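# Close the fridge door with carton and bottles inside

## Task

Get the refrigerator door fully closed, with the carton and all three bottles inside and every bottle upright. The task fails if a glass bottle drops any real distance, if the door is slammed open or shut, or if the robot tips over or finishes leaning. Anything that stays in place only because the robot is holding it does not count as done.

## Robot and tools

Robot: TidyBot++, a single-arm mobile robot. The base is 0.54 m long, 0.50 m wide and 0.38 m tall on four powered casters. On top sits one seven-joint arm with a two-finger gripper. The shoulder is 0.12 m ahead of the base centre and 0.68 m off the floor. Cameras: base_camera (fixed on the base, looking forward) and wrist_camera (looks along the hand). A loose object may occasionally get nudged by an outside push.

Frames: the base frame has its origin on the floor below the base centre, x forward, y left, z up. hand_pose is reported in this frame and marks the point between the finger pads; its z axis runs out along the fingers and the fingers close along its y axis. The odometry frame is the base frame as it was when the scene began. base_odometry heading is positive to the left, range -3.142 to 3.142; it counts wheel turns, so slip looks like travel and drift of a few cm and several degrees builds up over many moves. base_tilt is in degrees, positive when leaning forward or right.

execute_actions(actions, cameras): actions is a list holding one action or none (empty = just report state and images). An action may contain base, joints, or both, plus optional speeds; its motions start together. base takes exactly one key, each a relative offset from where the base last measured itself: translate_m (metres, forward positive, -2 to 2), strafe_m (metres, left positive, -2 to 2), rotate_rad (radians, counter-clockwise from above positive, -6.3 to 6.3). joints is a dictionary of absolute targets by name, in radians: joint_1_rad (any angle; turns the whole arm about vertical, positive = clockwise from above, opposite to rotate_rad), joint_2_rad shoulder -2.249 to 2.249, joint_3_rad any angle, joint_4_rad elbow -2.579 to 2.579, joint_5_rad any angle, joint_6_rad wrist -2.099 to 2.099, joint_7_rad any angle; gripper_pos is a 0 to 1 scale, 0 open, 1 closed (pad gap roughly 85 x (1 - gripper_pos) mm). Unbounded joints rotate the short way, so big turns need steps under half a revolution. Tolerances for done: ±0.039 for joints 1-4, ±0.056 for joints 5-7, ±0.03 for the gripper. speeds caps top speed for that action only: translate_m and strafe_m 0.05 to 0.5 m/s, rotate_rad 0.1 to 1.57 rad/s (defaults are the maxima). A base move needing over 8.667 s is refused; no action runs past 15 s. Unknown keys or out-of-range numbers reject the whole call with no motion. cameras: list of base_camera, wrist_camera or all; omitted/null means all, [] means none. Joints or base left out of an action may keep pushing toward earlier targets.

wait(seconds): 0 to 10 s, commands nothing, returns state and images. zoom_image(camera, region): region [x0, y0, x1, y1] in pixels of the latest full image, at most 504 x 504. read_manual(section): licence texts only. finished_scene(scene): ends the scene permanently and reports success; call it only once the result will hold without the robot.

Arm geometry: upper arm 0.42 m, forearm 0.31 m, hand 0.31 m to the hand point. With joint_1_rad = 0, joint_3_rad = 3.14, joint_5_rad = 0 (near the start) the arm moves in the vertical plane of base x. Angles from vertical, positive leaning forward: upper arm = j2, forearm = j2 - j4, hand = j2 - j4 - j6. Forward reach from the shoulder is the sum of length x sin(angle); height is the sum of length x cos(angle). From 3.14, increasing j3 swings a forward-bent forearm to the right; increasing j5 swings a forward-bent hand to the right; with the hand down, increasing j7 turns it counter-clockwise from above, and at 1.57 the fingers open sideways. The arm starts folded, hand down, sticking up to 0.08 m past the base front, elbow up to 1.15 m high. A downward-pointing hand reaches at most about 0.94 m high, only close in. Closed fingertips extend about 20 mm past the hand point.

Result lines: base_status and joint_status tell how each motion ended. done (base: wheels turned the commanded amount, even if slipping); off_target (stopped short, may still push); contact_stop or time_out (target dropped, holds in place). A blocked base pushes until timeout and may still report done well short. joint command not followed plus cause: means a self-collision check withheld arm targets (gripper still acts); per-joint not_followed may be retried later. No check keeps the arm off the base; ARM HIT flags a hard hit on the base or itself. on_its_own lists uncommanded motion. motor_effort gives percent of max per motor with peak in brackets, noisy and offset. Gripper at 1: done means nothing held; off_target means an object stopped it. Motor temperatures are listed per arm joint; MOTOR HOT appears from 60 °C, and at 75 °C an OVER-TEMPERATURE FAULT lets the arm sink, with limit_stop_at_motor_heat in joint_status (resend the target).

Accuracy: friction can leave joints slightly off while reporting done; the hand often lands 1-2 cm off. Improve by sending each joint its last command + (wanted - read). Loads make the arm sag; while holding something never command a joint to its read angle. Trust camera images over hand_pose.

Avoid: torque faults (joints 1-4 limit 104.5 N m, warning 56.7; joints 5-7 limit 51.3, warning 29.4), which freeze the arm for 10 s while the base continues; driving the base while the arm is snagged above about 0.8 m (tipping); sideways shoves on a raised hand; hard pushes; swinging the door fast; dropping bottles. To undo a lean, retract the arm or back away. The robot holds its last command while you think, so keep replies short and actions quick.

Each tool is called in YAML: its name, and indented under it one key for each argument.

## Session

execute_actions:
  actions: []

Scene clock: 0.00 s.
Motor temperatures (°C, as the motors report them): [33 37 30 32 42 41 43]
base_odometry: x=+0.000 y=+0.000 heading=+0.000 (m, m, rad; odometry frame)
base_tilt: forward=-0.3 right=+0.6 (deg)
base_status: not commanded
joint_positions: joint_1_rad=+0.016 joint_2_rad=-0.349 joint_3_rad=+3.156 joint_4_rad=-2.511 joint_5_rad=-0.027 joint_6_rad=-0.841 joint_7_rad=+1.535 gripper_pos=+0.000
joint_status: not commanded
motor_effort: joint_1_rad=+0 joint_2_rad=-2 joint_3_rad=-1 joint_4_rad=+15 joint_5_rad=+0 joint_6_rad=+3 joint_7_rad=+0 (%)
hand_pose: x=+0.2795 y=+0.0033 z=+0.5938 quat_wxyz=(-0.013, +0.997, -0.041, +0.069) (m; base frame)
pictures: base_camera, wrist_camera
Images, in order (width x height): base_camera 644x364, wrist_camera 644x476.

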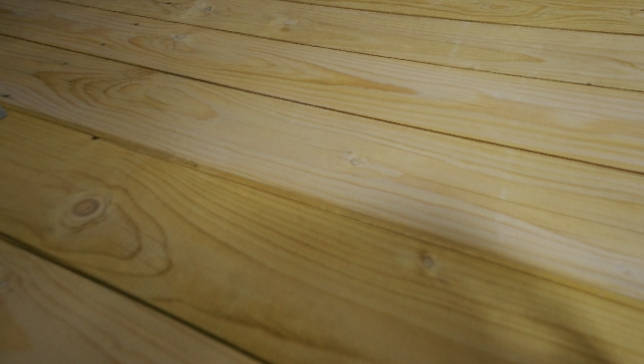

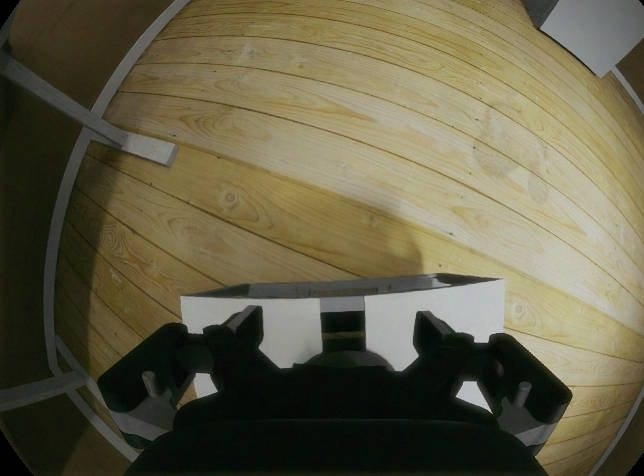

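execute_actions:
  actions:
    - {"base":{"rotate_rad":-0.42},"joints":{"joint_6_rad":0.55,"joint_7_rad":1.59,"gripper_pos":1}}

execute_actions:
  actions:
    - {"base":{"translate_m":0.9}}

Scene clock: 5.03 s.
Motor temperatures (°C, as the motors report them): [33 37 30 32 42 41 43]
base_odometry: x=+0.000 y=+0.000 heading=-0.419 (m, m, rad; odometry frame)
base_tilt: forward=-0.3 right=+0.6 (deg)
base_status: done
joint_positions: joint_1_rad=+0.016 joint_2_rad=-0.349 joint_3_rad=+3.156 joint_4_rad=-2.510 joint_5_rad=-0.027 joint_6_rad=+0.540 joint_7_rad=+1.565 gripper_pos=+0.999
joint_status: all done
motor_effort: joint_1_rad=+0(1) joint_2_rad=-7(7) joint_3_rad=-1(0) joint_4_rad=+19(19) joint_5_rad=+1(1) joint_6_rad=+10(10) joint_7_rad=+1(1) (%)
hand_pose: x=+0.5470 y=-0.0168 z=+0.8863 quat_wxyz=(+0.003, +0.724, -0.028, +0.689) (m; base frame)
pictures: base_camera, wrist_camera
Images, in order (width x height): base_camera 644x364, wrist_camera 644x476.

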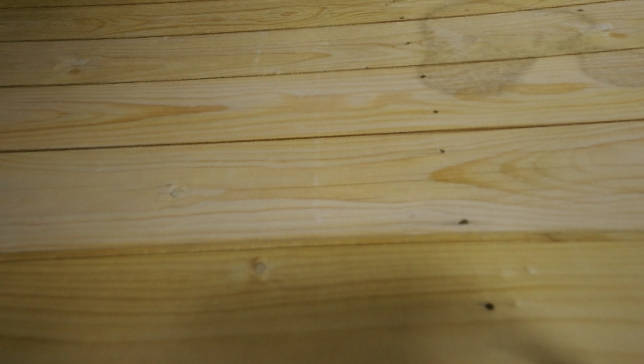

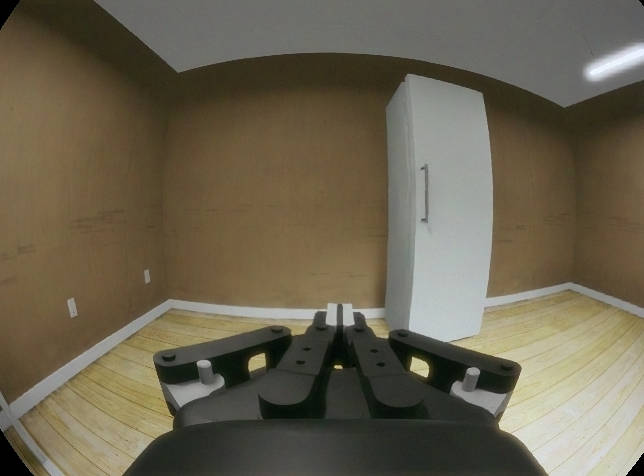

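Scene clock: 8.20 s.
Motor temperatures (°C, as the motors report them): [33 37 30 32 42 41 43]
base_odometry: x=+0.822 y=-0.366 heading=-0.419 (m, m, rad; odometry frame)
base_tilt: forward=-0.3 right=+0.5 (deg)
base_status: done
joint_positions: joint_1_rad=+0.016 joint_2_rad=-0.349 joint_3_rad=+3.156 joint_4_rad=-2.510 joint_5_rad=-0.027 joint_6_rad=+0.540 joint_7_rad=+1.565 gripper_pos=+0.999
joint_status: not commanded
motor_effort: joint_1_rad=+0(0) joint_2_rad=-6(9) joint_3_rad=-1(0) joint_4_rad=+19(20) joint_5_rad=+1(1) joint_6_rad=+10(10) joint_7_rad=+0(0) (%)
hand_pose: x=+0.5469 y=-0.0168 z=+0.8864 quat_wxyz=(+0.003, +0.724, -0.028, +0.689) (m; base frame)
pictures: base_camera, wrist_camera
Images, in order (width x height): base_camera 644x364, wrist_camera 644x476.

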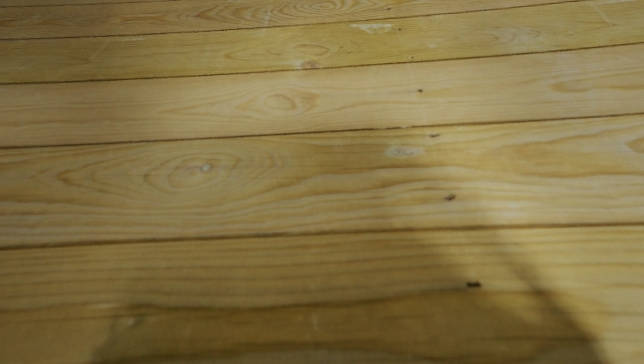

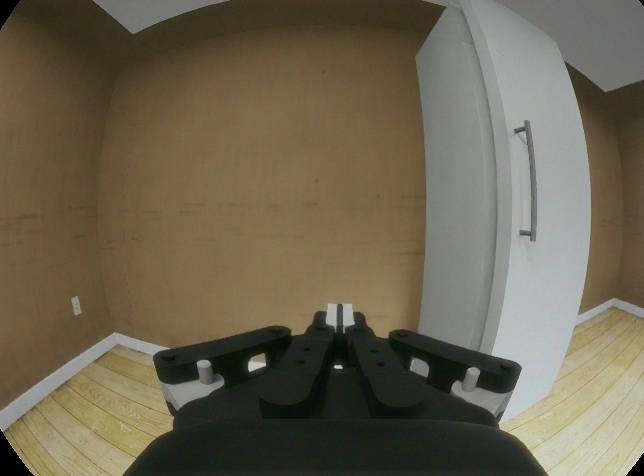

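execute_actions:
  actions:
    - {"base":{"rotate_rad":-1.52},"joints":{"joint_1_rad":-0.02}}
  cameras: []

execute_actions:
  actions:
    - {"base":{"translate_m":-0.15}}
  cameras: []

execute_actions:
  actions:
    - {"base":{"strafe_m":1.05}}

Scene clock: 15.60 s.
Motor temperatures (°C, as the motors report them): [33 37 30 32 42 41 43]
base_odometry: x=+0.822 y=-0.366 heading=-1.939 (m, m, rad; odometry frame)
base_tilt: forward=-0.3 right=+0.5 (deg)
base_status: done
joint_positions: joint_1_rad=-0.017 joint_2_rad=-0.349 joint_3_rad=+3.156 joint_4_rad=-2.510 joint_5_rad=-0.027 joint_6_rad=+0.540 joint_7_rad=+1.565 gripper_pos=+0.999
joint_status: all done
motor_effort: joint_1_rad=+0(1) joint_2_rad=-6(7) joint_3_rad=-1(1) joint_4_rad=+19(19) joint_5_rad=+1(1) joint_6_rad=+10(9) joint_7_rad=-1(0) (%)
hand_pose: x=+0.5473 y=-0.0027 z=+0.8864 quat_wxyz=(-0.008, +0.725, -0.016, +0.689) (m; base frame)
pictures: none
No camera images: the call's "cameras" was empty. Leave "cameras" out to get every camera's image.

Scene clock: 17.07 s.
Motor temperatures (°C, as the motors report them): [33 37 30 32 42 41 43]
base_odometry: x=+0.876 y=-0.226 heading=-1.940 (m, m, rad; odometry frame)
base_tilt: forward=-0.3 right=+0.6 (deg)
base_status: done
joint_positions: joint_1_rad=-0.017 joint_2_rad=-0.353 joint_3_rad=+3.156 joint_4_rad=-2.510 joint_5_rad=-0.027 joint_6_rad=+0.540 joint_7_rad=+1.565 gripper_pos=+0.999
joint_status: not commanded
motor_effort: joint_1_rad=+0(0) joint_2_rad=-6(10) joint_3_rad=-1(1) joint_4_rad=+19(20) joint_5_rad=+1(1) joint_6_rad=+9(10) joint_7_rad=+0(1) (%)
hand_pose: x=+0.5466 y=-0.0027 z=+0.8878 quat_wxyz=(-0.008, +0.724, -0.016, +0.690) (m; base frame)
pictures: none
No camera images: the call's "cameras" was empty. Leave "cameras" out to get every camera's image.

Scene clock: 20.53 s.
Motor temperatures (°C, as the motors report them): [33 37 30 32 42 41 43]
base_odometry: x=+1.856 y=-0.605 heading=-1.940 (m, m, rad; odometry frame)
base_tilt: forward=-0.3 right=+0.5 (deg)
base_status: done
joint_positions: joint_1_rad=-0.017 joint_2_rad=-0.353 joint_3_rad=+3.156 joint_4_rad=-2.510 joint_5_rad=-0.027 joint_6_rad=+0.540 joint_7_rad=+1.565 gripper_pos=+0.999
joint_status: not commanded
motor_effort: joint_1_rad=+0(1) joint_2_rad=-6(6) joint_3_rad=-1(2) joint_4_rad=+19(19) joint_5_rad=+1(1) joint_6_rad=+10(10) joint_7_rad=+0(0) (%)
hand_pose: x=+0.5466 y=-0.0027 z=+0.8878 quat_wxyz=(-0.008, +0.724, -0.016, +0.690) (m; base frame)
pictures: base_camera, wrist_camera
Images, in order (width x height): base_camera 644x364, wrist_camera 644x476.

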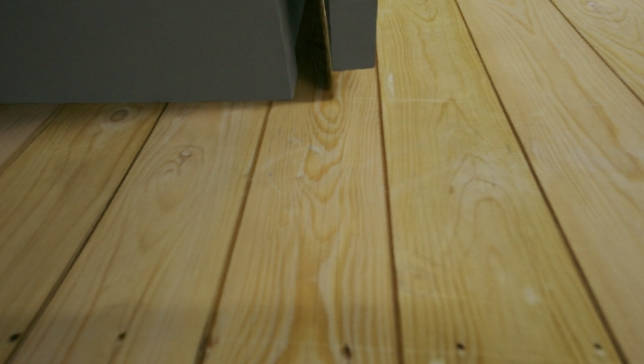

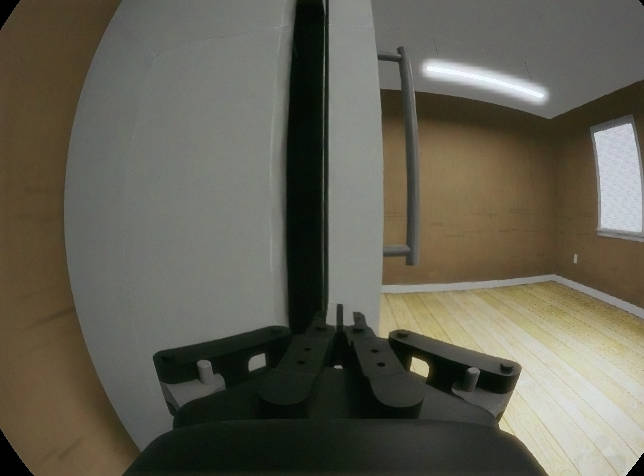

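execute_actions:
  actions:
    - {"base":{"translate_m":0.21},"speeds":{"translate_m":0.12},"joints":{"joint_1_rad":-0.095}}

execute_actions:
  actions:
    - {"base":{"strafe_m":-0.13},"speeds":{"strafe_m":0.08}}

Scene clock: 29.20 s.
Motor temperatures (°C, as the motors report them): [33 37 30 32 42 41 43]
base_odometry: x=+1.780 y=-0.801 heading=-1.940 (m, m, rad; odometry frame)
base_tilt: forward=-0.3 right=+0.5 (deg)
base_status: done
joint_positions: joint_1_rad=-0.093 joint_2_rad=-0.356 joint_3_rad=+3.155 joint_4_rad=-2.515 joint_5_rad=-0.027 joint_6_rad=+0.540 joint_7_rad=+1.565 gripper_pos=+0.999
joint_status: all done
motor_effort: joint_1_rad=+0(4) joint_2_rad=-5(8) joint_3_rad=+0(4) joint_4_rad=+20(24) joint_5_rad=+0(2) joint_6_rad=+10(10) joint_7_rad=+0(0) (%)
hand_pose: x=+0.5439 y=+0.0302 z=+0.8868 quat_wxyz=(-0.034, +0.724, +0.012, +0.689) (m; base frame)
pictures: base_camera, wrist_camera
Images, in order (width x height): base_camera 644x364, wrist_camera 644x476.

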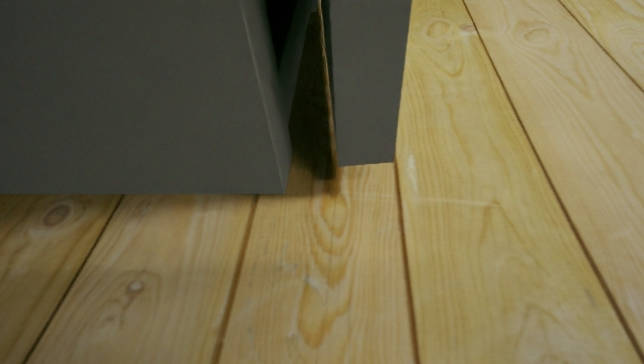

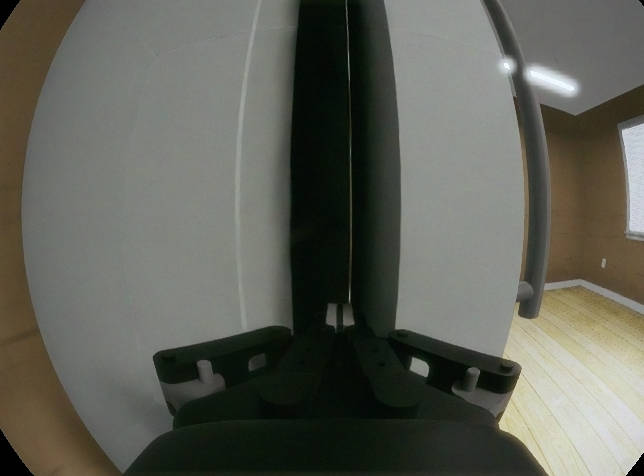

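Scene clock: 31.37 s.
Motor temperatures (°C, as the motors report them): [33 37 30 32 42 41 43]
base_odometry: x=+1.659 y=-0.754 heading=-1.939 (m, m, rad; odometry frame)
base_tilt: forward=-0.3 right=+0.6 (deg)
base_status: done
joint_positions: joint_1_rad=-0.098 joint_2_rad=-0.356 joint_3_rad=+3.153 joint_4_rad=-2.515 joint_5_rad=-0.027 joint_6_rad=+0.540 joint_7_rad=+1.565 gripper_pos=+0.999
joint_status: not commanded
motor_effort: joint_1_rad=+0(3) joint_2_rad=-6(7) joint_3_rad=-1(3) joint_4_rad=+19(21) joint_5_rad=+1(1) joint_6_rad=+10(10) joint_7_rad=+0(0) (%)
hand_pose: x=+0.5436 y=+0.0334 z=+0.8868 quat_wxyz=(-0.037, +0.724, +0.015, +0.689) (m; base frame)
pictures: base_camera, wrist_camera
Images, in order (width x height): base_camera 644x364, wrist_camera 644x476.

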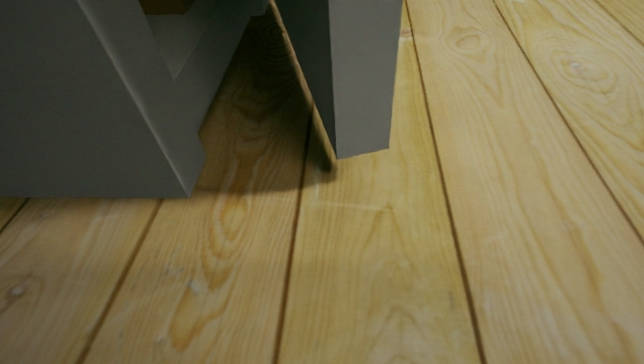

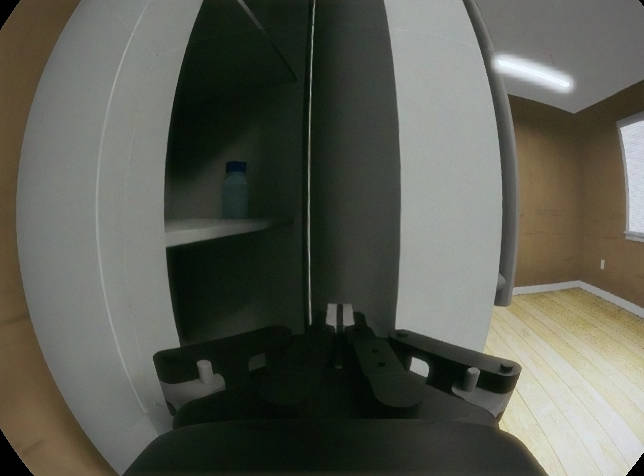

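Roll so the camera is away from the door.

execute_actions:
  actions:
    - {"base":{"translate_m":0.2},"speeds":{"translate_m":0.06},"joints":{"joint_7_rad":3.14}}

execute_actions:
  actions:
    - {"base":{"strafe_m":-0.2},"speeds":{"strafe_m":0.08}}

Scene clock: 39.10 s.
Motor temperatures (°C, as the motors report them): [33 37 30 32 42 41 43]
base_odometry: x=+1.587 y=-0.941 heading=-1.939 (m, m, rad; odometry frame)
base_tilt: forward=-0.3 right=+0.5 (deg)
base_status: done
joint_positions: joint_1_rad=-0.102 joint_2_rad=-0.340 joint_3_rad=+3.149 joint_4_rad=-2.504 joint_5_rad=-0.039 joint_6_rad=+0.525 joint_7_rad=+3.137 gripper_pos=+0.999
joint_status: all done
motor_effort: joint_1_rad=+1(9) joint_2_rad=-7(16) joint_3_rad=+1(10) joint_4_rad=+20(36) joint_5_rad=+0(8) joint_6_rad=+10(23) joint_7_rad=+0(2) (%)
hand_pose: x=+0.5484 y=+0.0360 z=+0.8816 quat_wxyz=(+0.454, +0.507, +0.526, +0.510) (m; base frame)
pictures: base_camera, wrist_camera
Images, in order (width x height): base_camera 644x364, wrist_camera 644x476.

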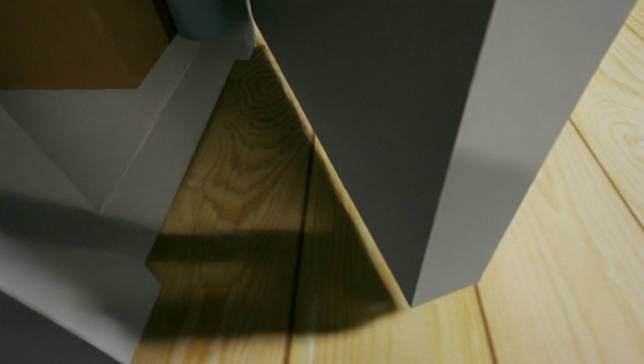

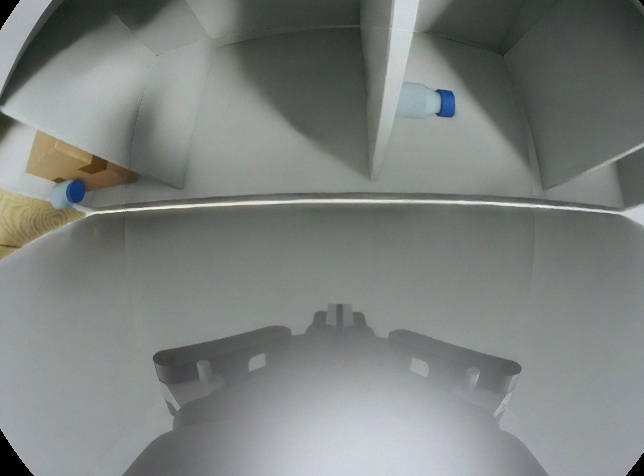

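Scene clock: 42.13 s.
Motor temperatures (°C, as the motors report them): [33 36 30 32 42 41 43]
base_odometry: x=+1.400 y=-0.869 heading=-1.939 (m, m, rad; odometry frame)
base_tilt: forward=-0.3 right=+0.6 (deg)
base_status: done
joint_positions: joint_1_rad=-0.103 joint_2_rad=-0.340 joint_3_rad=+3.147 joint_4_rad=-2.504 joint_5_rad=-0.037 joint_6_rad=+0.525 joint_7_rad=+3.137 gripper_pos=+0.999
joint_status: not commanded
motor_effort: joint_1_rad=+0(5) joint_2_rad=-7(7) joint_3_rad=+0(5) joint_4_rad=+19(20) joint_5_rad=+1(2) joint_6_rad=+10(10) joint_7_rad=+0(0) (%)
hand_pose: x=+0.5483 y=+0.0371 z=+0.8816 quat_wxyz=(+0.454, +0.506, +0.527, +0.510) (m; base frame)
pictures: base_camera, wrist_camera
Images, in order (width x height): base_camera 644x364, wrist_camera 644x476.

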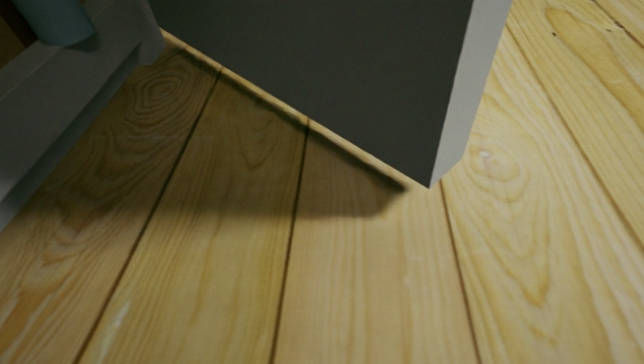

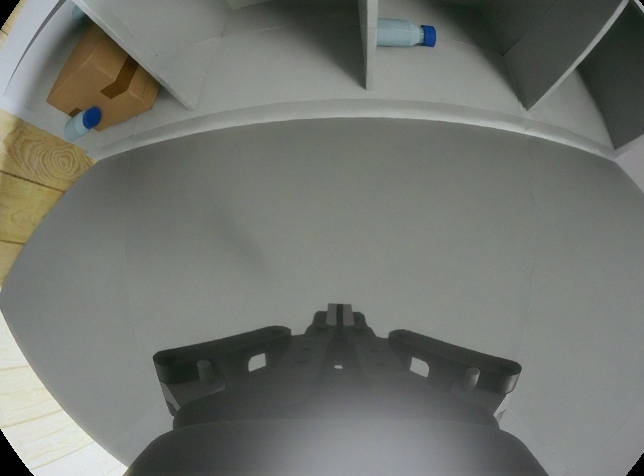

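execute_actions:
  actions:
    - {"base":{"translate_m":0.39},"speeds":{"translate_m":0.09}}

execute_actions:
  actions:
    - {"base":{"strafe_m":-0.62},"joints":{"joint_7_rad":1.55,"joint_6_rad":0.0}}
  cameras: ["base_camera"]

execute_actions:
  actions:
    - {"base":{"rotate_rad":1.56}}
  cameras: []

execute_actions:
  actions:
    - {"base":{"strafe_m":-0.29},"joints":{"joint_1_rad":0.12,"joint_2_rad":1.65,"joint_3_rad":3.14,"joint_5_rad":0,"joint_4_rad":-1.49,"joint_6_rad":1.14,"gripper_pos":0}}

Scene clock: 56.67 s.
Motor temperatures (°C, as the motors report them): [33 36 30 32 42 41 43]
base_odometry: x=+1.261 y=-1.229 heading=-1.940 (m, m, rad; odometry frame)
base_tilt: forward=-0.4 right=+0.6 (deg)
base_status: translate_m time_out (by the wheels' count: +0.386 of +0.390)
joint_positions: joint_1_rad=-0.104 joint_2_rad=-0.479 joint_3_rad=+3.141 joint_4_rad=-2.587 joint_5_rad=-0.036 joint_6_rad=+0.496 joint_7_rad=+3.137 gripper_pos=+0.999
joint_status: not commanded
motor_effort: joint_1_rad=+0(5) joint_2_rad=+25(29) joint_3_rad=+2(6) joint_4_rad=+33(38) joint_5_rad=+1(2) joint_6_rad=+13(30) joint_7_rad=+0(0) (%)
hand_pose: x=+0.5044 y=+0.0364 z=+0.8813 quat_wxyz=(+0.459, +0.497, +0.523, +0.519) (m; base frame)
pictures: base_camera, wrist_camera
Images, in order (width x height): base_camera 644x364, wrist_camera 644x476.

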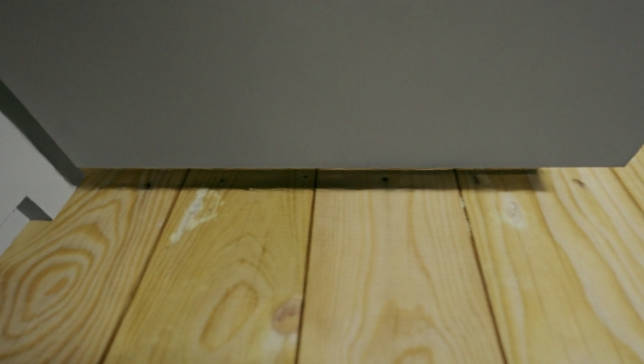

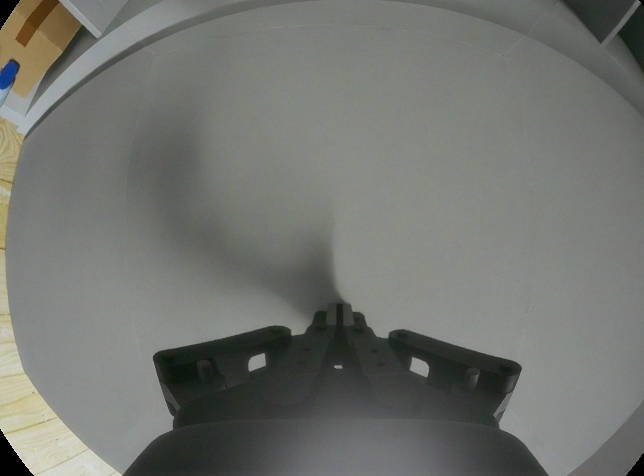

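not run: a stop came earlier in this reply.

not run: a stop came earlier in this reply.

not run: a stop came earlier in this reply.

execute_actions:
  actions:
    - {"base":{"strafe_m":-0.62},"joints":{"joint_2_rad":-0.55,"joint_4_rad":-2.56,"joint_7_rad":1.55,"joint_6_rad":0.0}}
  cameras: []

execute_actions:
  actions:
    - {"base":{"rotate_rad":1.56}}
  cameras: []

execute_actions:
  actions:
    - {"base":{"strafe_m":-0.24},"joints":{"joint_1_rad":0.12,"joint_2_rad":1.65,"joint_3_rad":3.14,"joint_5_rad":0,"joint_4_rad":-1.49,"joint_6_rad":1.14,"gripper_pos":0}}

Scene clock: 65.20 s.
Motor temperatures (°C, as the motors report them): [33 36 30 32 42 41 43]
base_odometry: x=+0.682 y=-1.006 heading=-1.940 (m, m, rad; odometry frame)
base_tilt: forward=-0.3 right=+0.6 (deg)
base_status: done
joint_positions: joint_1_rad=-0.102 joint_2_rad=-0.534 joint_3_rad=+3.148 joint_4_rad=-2.555 joint_5_rad=-0.015 joint_6_rad=+0.028 joint_7_rad=+1.553 gripper_pos=+0.999
joint_status: all done
motor_effort: joint_1_rad=+0(10) joint_2_rad=-1(25) joint_3_rad=+0(12) joint_4_rad=+19(33) joint_5_rad=+1(5) joint_6_rad=+9(14) joint_7_rad=+0(0) (%)
hand_pose: x=+0.4702 y=+0.0348 z=+0.7796 quat_wxyz=(-0.036, +0.839, +0.026, +0.542) (m; base frame)
pictures: none
No camera images: the call's "cameras" was empty. Leave "cameras" out to get every camera's image.

Scene clock: 67.50 s.
Motor temperatures (°C, as the motors report them): [33 36 30 32 42 41 43]
base_odometry: x=+0.682 y=-1.006 heading=-0.380 (m, m, rad; odometry frame)
base_tilt: forward=-0.3 right=+0.5 (deg)
base_status: done
joint_positions: joint_1_rad=-0.102 joint_2_rad=-0.534 joint_3_rad=+3.148 joint_4_rad=-2.555 joint_5_rad=-0.015 joint_6_rad=+0.028 joint_7_rad=+1.553 gripper_pos=+0.999
joint_status: not commanded
motor_effort: joint_1_rad=+0(1) joint_2_rad=-1(1) joint_3_rad=+0(0) joint_4_rad=+20(20) joint_5_rad=+1(1) joint_6_rad=+9(10) joint_7_rad=+0(1) (%)
hand_pose: x=+0.4702 y=+0.0348 z=+0.7797 quat_wxyz=(-0.036, +0.839, +0.026, +0.542) (m; base frame)
pictures: none
No camera images: the call's "cameras" was empty. Leave "cameras" out to get every camera's image.

Scene clock: 70.77 s.
Motor temperatures (°C, as the motors report them): [33 36 30 32 42 41 43]
base_odometry: x=+0.594 y=-1.229 heading=-0.379 (m, m, rad; odometry frame)
base_tilt: forward=-0.2 right=+0.5 (deg)
base_status: done
joint_positions: joint_1_rad=+0.106 joint_2_rad=+1.645 joint_3_rad=+3.148 joint_4_rad=-1.506 joint_5_rad=-0.015 joint_6_rad=+1.105 joint_7_rad=+1.553 gripper_pos=+0.000
joint_status: all done
motor_effort: joint_1_rad=+0(1) joint_2_rad=-42(46) joint_3_rad=-1(0) joint_4_rad=+5(20) joint_5_rad=+1(2) joint_6_rad=+9(9) joint_7_rad=+0(0) (%)
hand_pose: x=+0.8079 y=-0.0793 z=+0.1939 quat_wxyz=(+0.030, +0.852, -0.057, +0.520) (m; base frame)
pictures: base_camera, wrist_camera
Images, in order (width x height): base_camera 644x364, wrist_camera 644x476.

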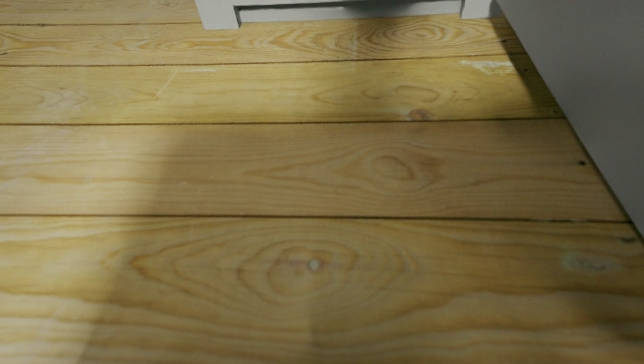

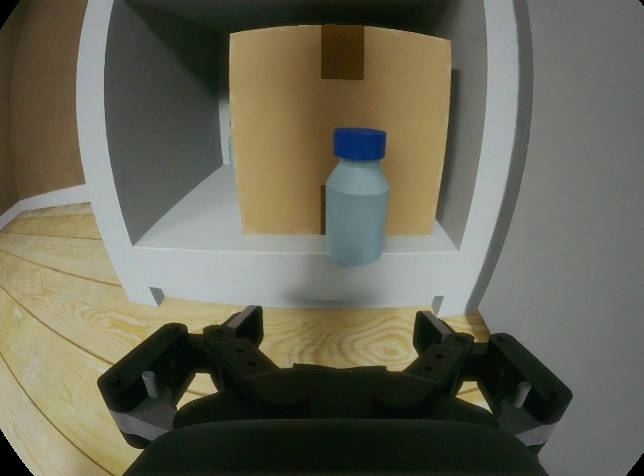

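execute_actions:
  actions:
    - {"base":{"translate_m":0.14},"joints":{"joint_1_rad":0.165}}

Scene clock: 74.27 s.
Motor temperatures (°C, as the motors report them): [33 37 30 32 42 41 43]
base_odometry: x=+0.724 y=-1.281 heading=-0.380 (m, m, rad; odometry frame)
base_tilt: forward=-0.2 right=+0.5 (deg)
base_status: done
joint_positions: joint_1_rad=+0.164 joint_2_rad=+1.645 joint_3_rad=+3.148 joint_4_rad=-1.496 joint_5_rad=-0.015 joint_6_rad=+1.107 joint_7_rad=+1.553 gripper_pos=+0.000
joint_status: all done
motor_effort: joint_1_rad=+0(3) joint_2_rad=-43(44) joint_3_rad=-1(2) joint_4_rad=+6(7) joint_5_rad=+1(0) joint_6_rad=+9(9) joint_7_rad=+0(1) (%)
hand_pose: x=+0.8067 y=-0.1194 z=+0.1968 quat_wxyz=(+0.045, +0.847, -0.082, +0.524) (m; base frame)
pictures: base_camera, wrist_camera
Images, in order (width x height): base_camera 644x364, wrist_camera 644x476.

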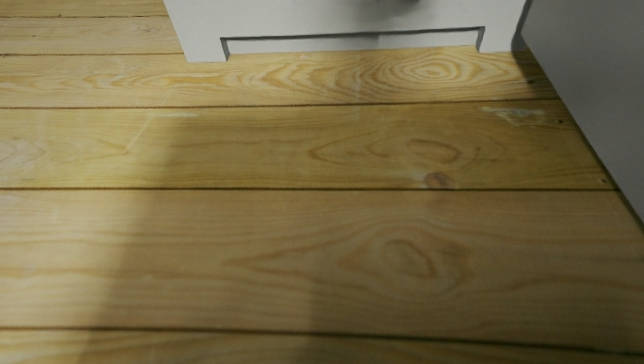

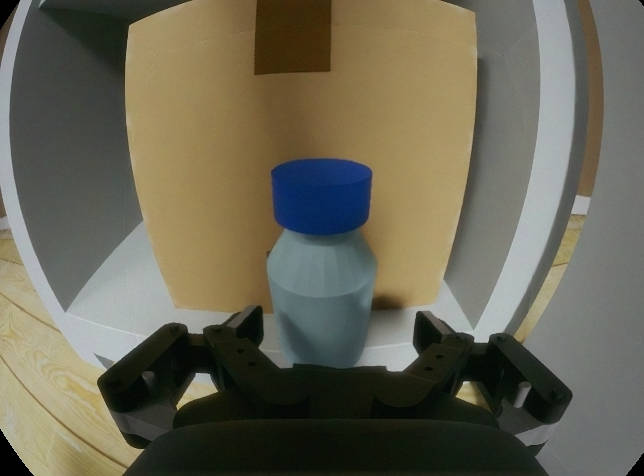

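execute_actions:
  actions:
    - {"base":{"translate_m":0.045},"speeds":{"translate_m":0.05},"joints":{"joint_1_rad":0.147}}
  cameras: ["wrist_camera"]

execute_actions:
  actions:
    - {"joints":{"gripper_pos":1}}
  cameras: ["wrist_camera"]

execute_actions:
  actions:
    - {"base":{"strafe_m":0.19},"speeds":{"strafe_m":0.12},"joints":{"joint_2_rad":1.6,"joint_4_rad":-1.55}}

Scene clock: 80.43 s.
Motor temperatures (°C, as the motors report them): [33 37 30 32 42 41 43]
base_odometry: x=+0.766 y=-1.298 heading=-0.380 (m, m, rad; odometry frame)
base_tilt: forward=-0.2 right=+0.6 (deg)
base_status: done
joint_positions: joint_1_rad=+0.155 joint_2_rad=+1.645 joint_3_rad=+3.148 joint_4_rad=-1.496 joint_5_rad=-0.015 joint_6_rad=+1.107 joint_7_rad=+1.553 gripper_pos=+0.000
joint_status: all done
motor_effort: joint_1_rad=+0(2) joint_2_rad=-43(44) joint_3_rad=-1(2) joint_4_rad=+6(7) joint_5_rad=+1(0) joint_6_rad=+9(9) joint_7_rad=+0(0) (%)
hand_pose: x=+0.8077 y=-0.1132 z=+0.1968 quat_wxyz=(+0.043, +0.847, -0.078, +0.524) (m; base frame)
pictures: wrist_camera
Images, in order (width x height): wrist_camera 644x476.

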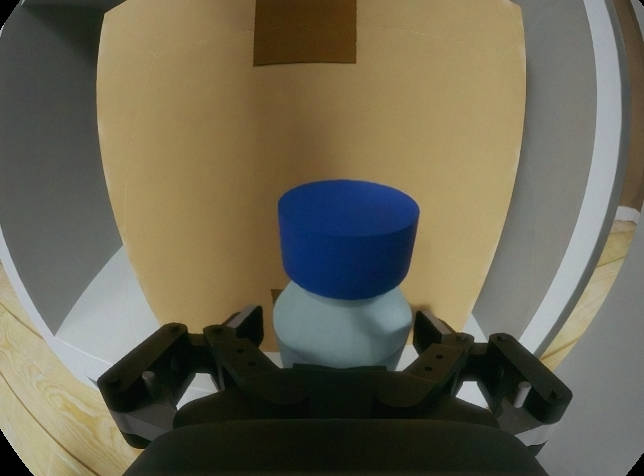

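Scene clock: 81.53 s.
Motor temperatures (°C, as the motors report them): [33 37 30 32 42 41 43]
base_odometry: x=+0.765 y=-1.298 heading=-0.380 (m, m, rad; odometry frame)
base_tilt: forward=-0.2 right=+0.5 (deg)
base_status: not commanded
joint_positions: joint_1_rad=+0.156 joint_2_rad=+1.646 joint_3_rad=+3.148 joint_4_rad=-1.500 joint_5_rad=-0.015 joint_6_rad=+1.116 joint_7_rad=+1.553 gripper_pos=+0.240
joint_status: gripper_pos off_target (ended at +0.240, target +1.000)
motor_effort: joint_1_rad=-1(4) joint_2_rad=-42(46) joint_3_rad=-2(4) joint_4_rad=+7(14) joint_5_rad=+1(5) joint_6_rad=+8(10) joint_7_rad=+1(1) (%)
hand_pose: x=+0.8067 y=-0.1140 z=+0.1976 quat_wxyz=(+0.043, +0.846, -0.078, +0.526) (m; base frame)
pictures: wrist_camera
Images, in order (width x height): wrist_camera 644x476.

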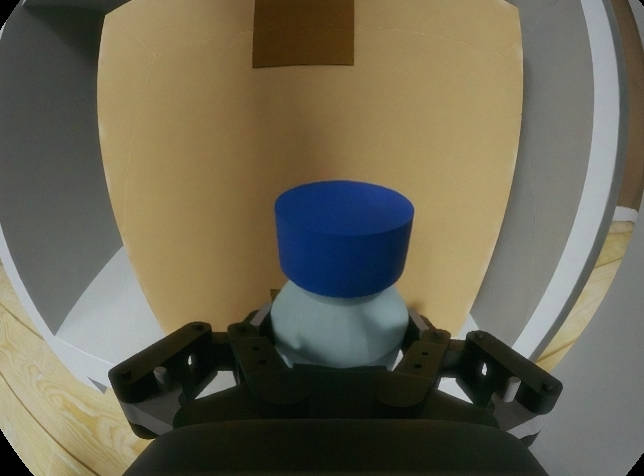

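Scene clock: 83.73 s.
Motor temperatures (°C, as the motors report them): [33 37 30 32 42 41 43]
base_odometry: x=+0.836 y=-1.121 heading=-0.380 (m, m, rad; odometry frame)
base_tilt: forward=-0.2 right=+0.6 (deg)
base_status: done
joint_positions: joint_1_rad=+0.150 joint_2_rad=+1.627 joint_3_rad=+3.148 joint_4_rad=-1.545 joint_5_rad=-0.015 joint_6_rad=+1.116 joint_7_rad=+1.553 gripper_pos=+0.240
joint_status: all done
motor_effort: joint_1_rad=+1(5) joint_2_rad=-45(45) joint_3_rad=+0(4) joint_4_rad=+6(7) joint_5_rad=-1(3) joint_6_rad=+10(11) joint_7_rad=+1(0) (%)
hand_pose: x=+0.7961 y=-0.1083 z=+0.1985 quat_wxyz=(+0.041, +0.853, -0.076, +0.515) (m; base frame)
pictures: base_camera, wrist_camera
Images, in order (width x height): base_camera 644x364, wrist_camera 644x476.

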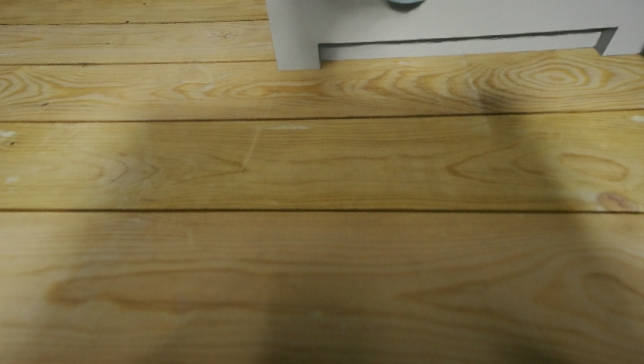

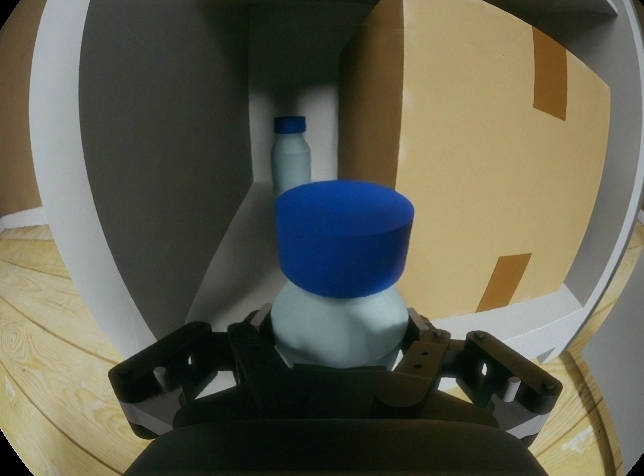

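execute_actions:
  actions:
    - {"base":{"translate_m":0.07},"speeds":{"translate_m":0.05},"joints":{"joint_1_rad":0.1,"joint_2_rad":1.58}}

Scene clock: 87.67 s.
Motor temperatures (°C, as the motors report them): [33 37 30 32 42 41 43]
base_odometry: x=+0.901 y=-1.147 heading=-0.380 (m, m, rad; odometry frame)
base_tilt: forward=-0.2 right=+0.5 (deg)
base_status: done
joint_positions: joint_1_rad=+0.103 joint_2_rad=+1.616 joint_3_rad=+3.147 joint_4_rad=-1.550 joint_5_rad=-0.015 joint_6_rad=+1.116 joint_7_rad=+1.553 gripper_pos=+0.240
joint_status: all done
motor_effort: joint_1_rad=+0(3) joint_2_rad=-46(47) joint_3_rad=-1(3) joint_4_rad=+7(8) joint_5_rad=+1(3) joint_6_rad=+12(11) joint_7_rad=+0(1) (%)
hand_pose: x=+0.8037 y=-0.0761 z=+0.2052 quat_wxyz=(+0.028, +0.853, -0.057, +0.519) (m; base frame)
pictures: base_camera, wrist_camera
Images, in order (width x height): base_camera 644x364, wrist_camera 644x476.

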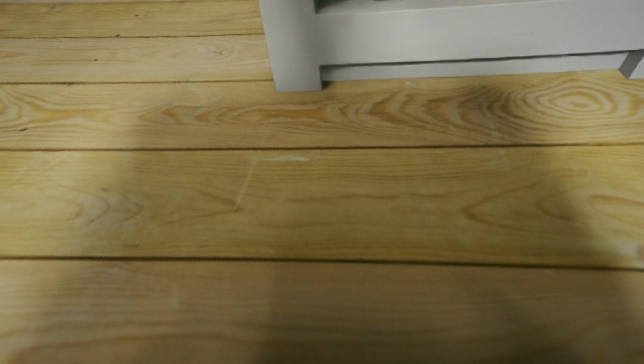

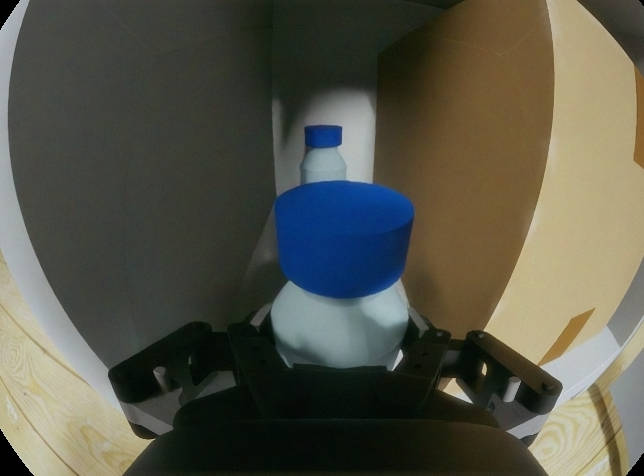

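execute_actions:
  actions:
    - {"joints":{"gripper_pos":0.05,"joint_2_rad":1.62}}
  cameras: []

execute_actions:
  actions:
    - {"base":{"translate_m":-0.8}}

execute_actions:
  actions:
    - {"base":{"strafe_m":-0.7},"joints":{"joint_1_rad":0,"gripper_pos":1}}
  cameras: []

execute_actions:
  actions:
    - {"base":{"translate_m":0.4}}

Scene clock: 93.30 s.
Motor temperatures (°C, as the motors report them): [33 37 30 32 42 41 43]
base_odometry: x=+0.901 y=-1.147 heading=-0.380 (m, m, rad; odometry frame)
base_tilt: forward=-0.2 right=+0.6 (deg)
base_status: not commanded
joint_positions: joint_1_rad=+0.103 joint_2_rad=+1.625 joint_3_rad=+3.147 joint_4_rad=-1.550 joint_5_rad=-0.015 joint_6_rad=+1.119 joint_7_rad=+1.553 gripper_pos=+0.050
joint_status: all done
motor_effort: joint_1_rad=+0(0) joint_2_rad=-42(46) joint_3_rad=-1(1) joint_4_rad=+5(7) joint_5_rad=+1(1) joint_6_rad=+9(11) joint_7_rad=+0(0) (%)
hand_pose: x=+0.7999 y=-0.0757 z=+0.1998 quat_wxyz=(+0.028, +0.854, -0.057, +0.516) (m; base frame)
pictures: none
No camera images: the call's "cameras" was empty. Leave "cameras" out to get every camera's image.

Scene clock: 96.37 s.
Motor temperatures (°C, as the motors report them): [33 37 30 32 42 41 43]
base_odometry: x=+0.158 y=-0.850 heading=-0.380 (m, m, rad; odometry frame)
base_tilt: forward=-0.3 right=+0.6 (deg)
base_status: done
joint_positions: joint_1_rad=+0.103 joint_2_rad=+1.623 joint_3_rad=+3.147 joint_4_rad=-1.550 joint_5_rad=-0.015 joint_6_rad=+1.119 joint_7_rad=+1.553 gripper_pos=+0.050
joint_status: not commanded
motor_effort: joint_1_rad=+0(2) joint_2_rad=-42(44) joint_3_rad=-1(2) joint_4_rad=+5(7) joint_5_rad=+0(0) joint_6_rad=+9(9) joint_7_rad=+1(0) (%)
hand_pose: x=+0.8006 y=-0.0756 z=+0.2007 quat_wxyz=(+0.028, +0.854, -0.057, +0.516) (m; base frame)
pictures: base_camera, wrist_camera
Images, in order (width x height): base_camera 644x364, wrist_camera 644x476.

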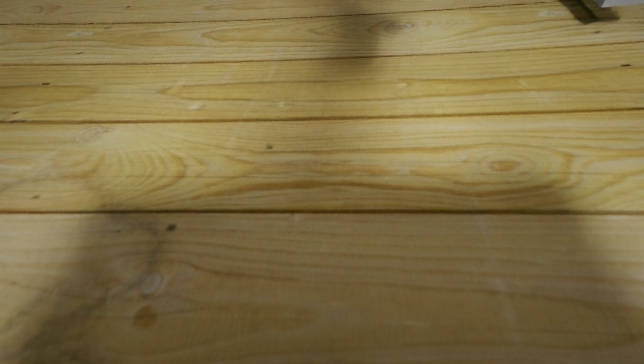

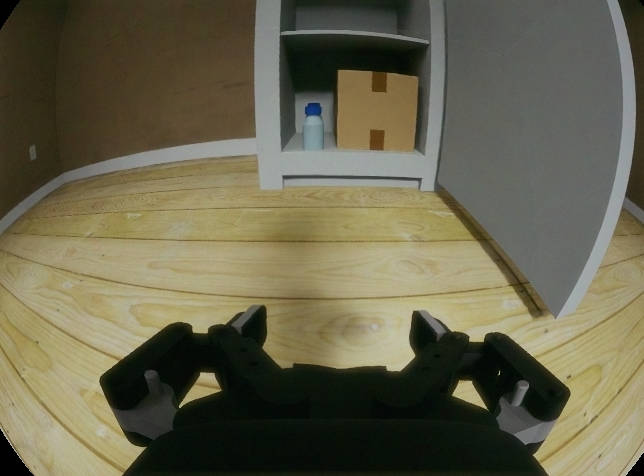

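Scene clock: 99.13 s.
Motor temperatures (°C, as the motors report them): [33 37 30 32 42 41 43]
base_odometry: x=-0.102 y=-1.500 heading=-0.381 (m, m, rad; odometry frame)
base_tilt: forward=-0.2 right=+0.6 (deg)
base_status: done
joint_positions: joint_1_rad=+0.001 joint_2_rad=+1.623 joint_3_rad=+3.143 joint_4_rad=-1.550 joint_5_rad=-0.015 joint_6_rad=+1.119 joint_7_rad=+1.553 gripper_pos=+0.999
joint_status: all done
motor_effort: joint_1_rad=+0(5) joint_2_rad=-42(43) joint_3_rad=-1(3) joint_4_rad=+6(5) joint_5_rad=+1(0) joint_6_rad=+9(9) joint_7_rad=+0(0) (%)
hand_pose: x=+0.8048 y=-0.0039 z=+0.2008 quat_wxyz=(+0.000, +0.856, -0.014, +0.517) (m; base frame)
pictures: none
No camera images: the call's "cameras" was empty. Leave "cameras" out to get every camera's image.

Scene clock: 101.30 s.
Motor temperatures (°C, as the motors report them): [33 37 30 32 42 41 43]
base_odometry: x=+0.269 y=-1.649 heading=-0.381 (m, m, rad; odometry frame)
base_tilt: forward=-0.2 right=+0.5 (deg)
base_status: done
joint_positions: joint_1_rad=+0.001 joint_2_rad=+1.622 joint_3_rad=+3.143 joint_4_rad=-1.549 joint_5_rad=-0.015 joint_6_rad=+1.119 joint_7_rad=+1.553 gripper_pos=+0.999
joint_status: not commanded
motor_effort: joint_1_rad=+0(1) joint_2_rad=-42(44) joint_3_rad=-1(1) joint_4_rad=+5(7) joint_5_rad=+1(1) joint_6_rad=+9(9) joint_7_rad=+0(1) (%)
hand_pose: x=+0.8059 y=-0.0039 z=+0.2020 quat_wxyz=(+0.000, +0.855, -0.014, +0.518) (m; base frame)
pictures: base_camera, wrist_camera
Images, in order (width x height): base_camera 644x364, wrist_camera 644x476.

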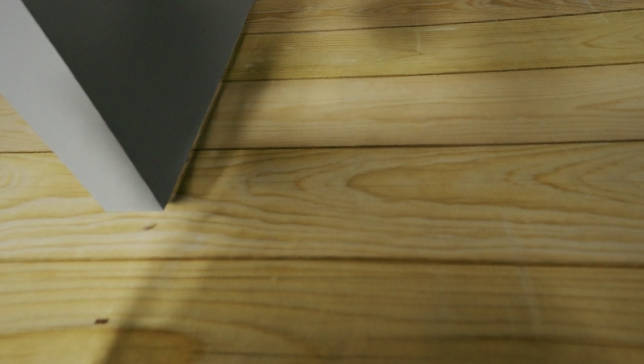

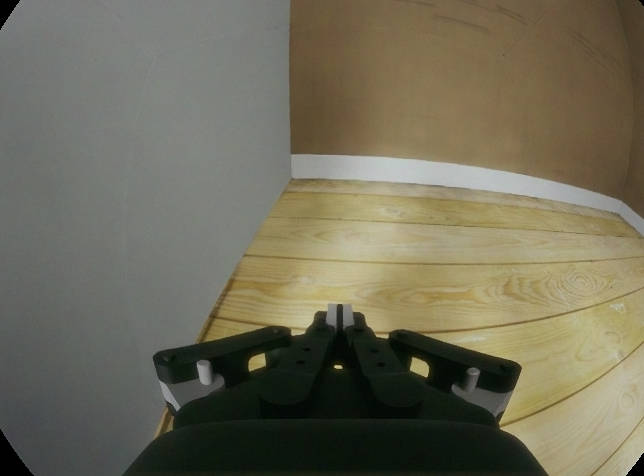

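execute_actions:
  actions:
    - {"base":{"strafe_m":0.55},"speeds":{"strafe_m":0.1}}

execute_actions:
  actions:
    - {"base":{"translate_m":0.27},"speeds":{"translate_m":0.08}}

execute_actions:
  actions:
    - {"base":{"translate_m":-0.05}}

Scene clock: 110.93 s.
Motor temperatures (°C, as the motors report them): [33 38 30 32 42 41 43]
base_odometry: x=+0.474 y=-1.138 heading=-0.381 (m, m, rad; odometry frame)
base_tilt: forward=-0.2 right=+0.5 (deg)
base_status: done
joint_positions: joint_1_rad=+0.000 joint_2_rad=+1.622 joint_3_rad=+3.148 joint_4_rad=-1.549 joint_5_rad=-0.017 joint_6_rad=+1.119 joint_7_rad=+1.553 gripper_pos=+0.999
joint_status: not commanded
motor_effort: joint_1_rad=+0(8) joint_2_rad=-42(44) joint_3_rad=-1(7) joint_4_rad=+5(7) joint_5_rad=+1(7) joint_6_rad=+9(9) joint_7_rad=+0(0) (%)
hand_pose: x=+0.8058 y=-0.0064 z=+0.2020 quat_wxyz=(+0.003, +0.855, -0.013, +0.518) (m; base frame)
pictures: base_camera, wrist_camera
Images, in order (width x height): base_camera 644x364, wrist_camera 644x476.

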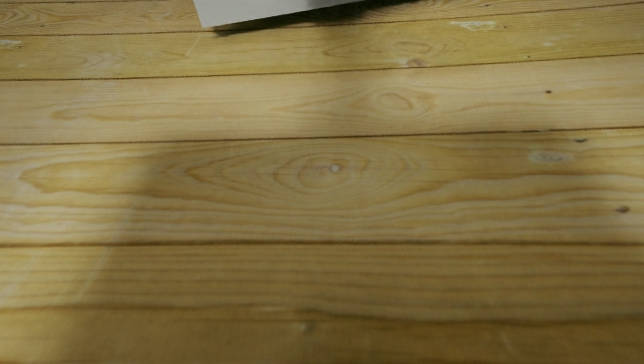

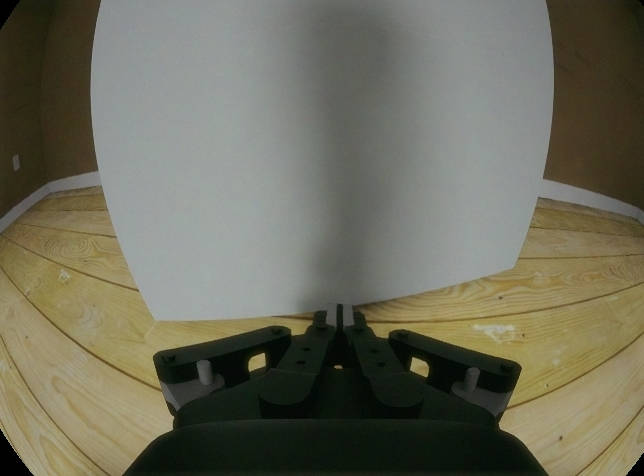

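Scene clock: 114.83 s.
Motor temperatures (°C, as the motors report them): [33 38 30 32 42 41 43]
base_odometry: x=+0.725 y=-1.238 heading=-0.381 (m, m, rad; odometry frame)
base_tilt: forward=-0.2 right=+0.6 (deg)
base_status: done
joint_positions: joint_1_rad=+0.000 joint_2_rad=+1.643 joint_3_rad=+3.148 joint_4_rad=-1.584 joint_5_rad=-0.017 joint_6_rad=+1.119 joint_7_rad=+1.553 gripper_pos=+0.999
joint_status: not commanded
motor_effort: joint_1_rad=+0(1) joint_2_rad=-47(50) joint_3_rad=-1(1) joint_4_rad=+10(15) joint_5_rad=+0(1) joint_6_rad=+11(13) joint_7_rad=+1(0) (%)
hand_pose: x=+0.7792 y=-0.0064 z=+0.1788 quat_wxyz=(+0.003, +0.869, -0.013, +0.494) (m; base frame)
pictures: base_camera, wrist_camera
Images, in order (width x height): base_camera 644x364, wrist_camera 644x476.

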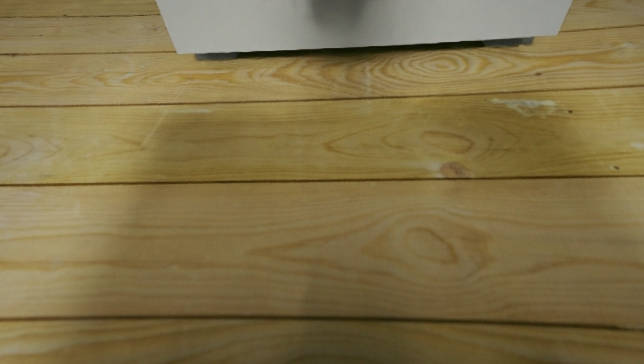

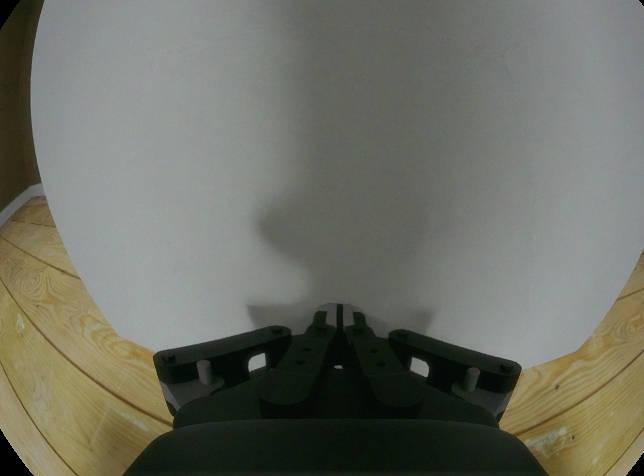

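Scene clock: 115.83 s.
Motor temperatures (°C, as the motors report them): [33 38 30 32 42 41 43]
base_odometry: x=+0.678 y=-1.220 heading=-0.382 (m, m, rad; odometry frame)
base_tilt: forward=-0.2 right=+0.5 (deg)
base_status: done
joint_positions: joint_1_rad=+0.000 joint_2_rad=+1.622 joint_3_rad=+3.148 joint_4_rad=-1.554 joint_5_rad=-0.017 joint_6_rad=+1.119 joint_7_rad=+1.553 gripper_pos=+0.999
joint_status: not commanded
motor_effort: joint_1_rad=+0(0) joint_2_rad=-42(46) joint_3_rad=-1(2) joint_4_rad=+5(9) joint_5_rad=+1(0) joint_6_rad=+9(11) joint_7_rad=+0(0) (%)
hand_pose: x=+0.8034 y=-0.0064 z=+0.2002 quat_wxyz=(+0.003, +0.857, -0.013, +0.516) (m; base frame)
pictures: base_camera, wrist_camera
Images, in order (width x height): base_camera 644x364, wrist_camera 644x476.

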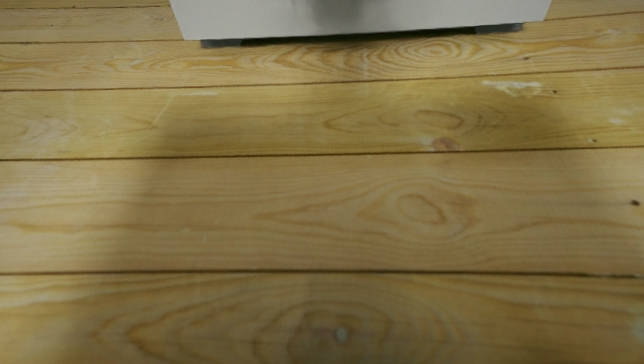

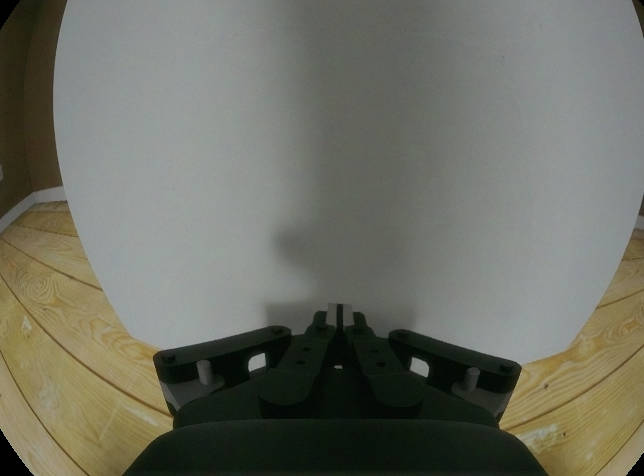

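finished_scene:
  scene: 2

The scene is finished: the task was done.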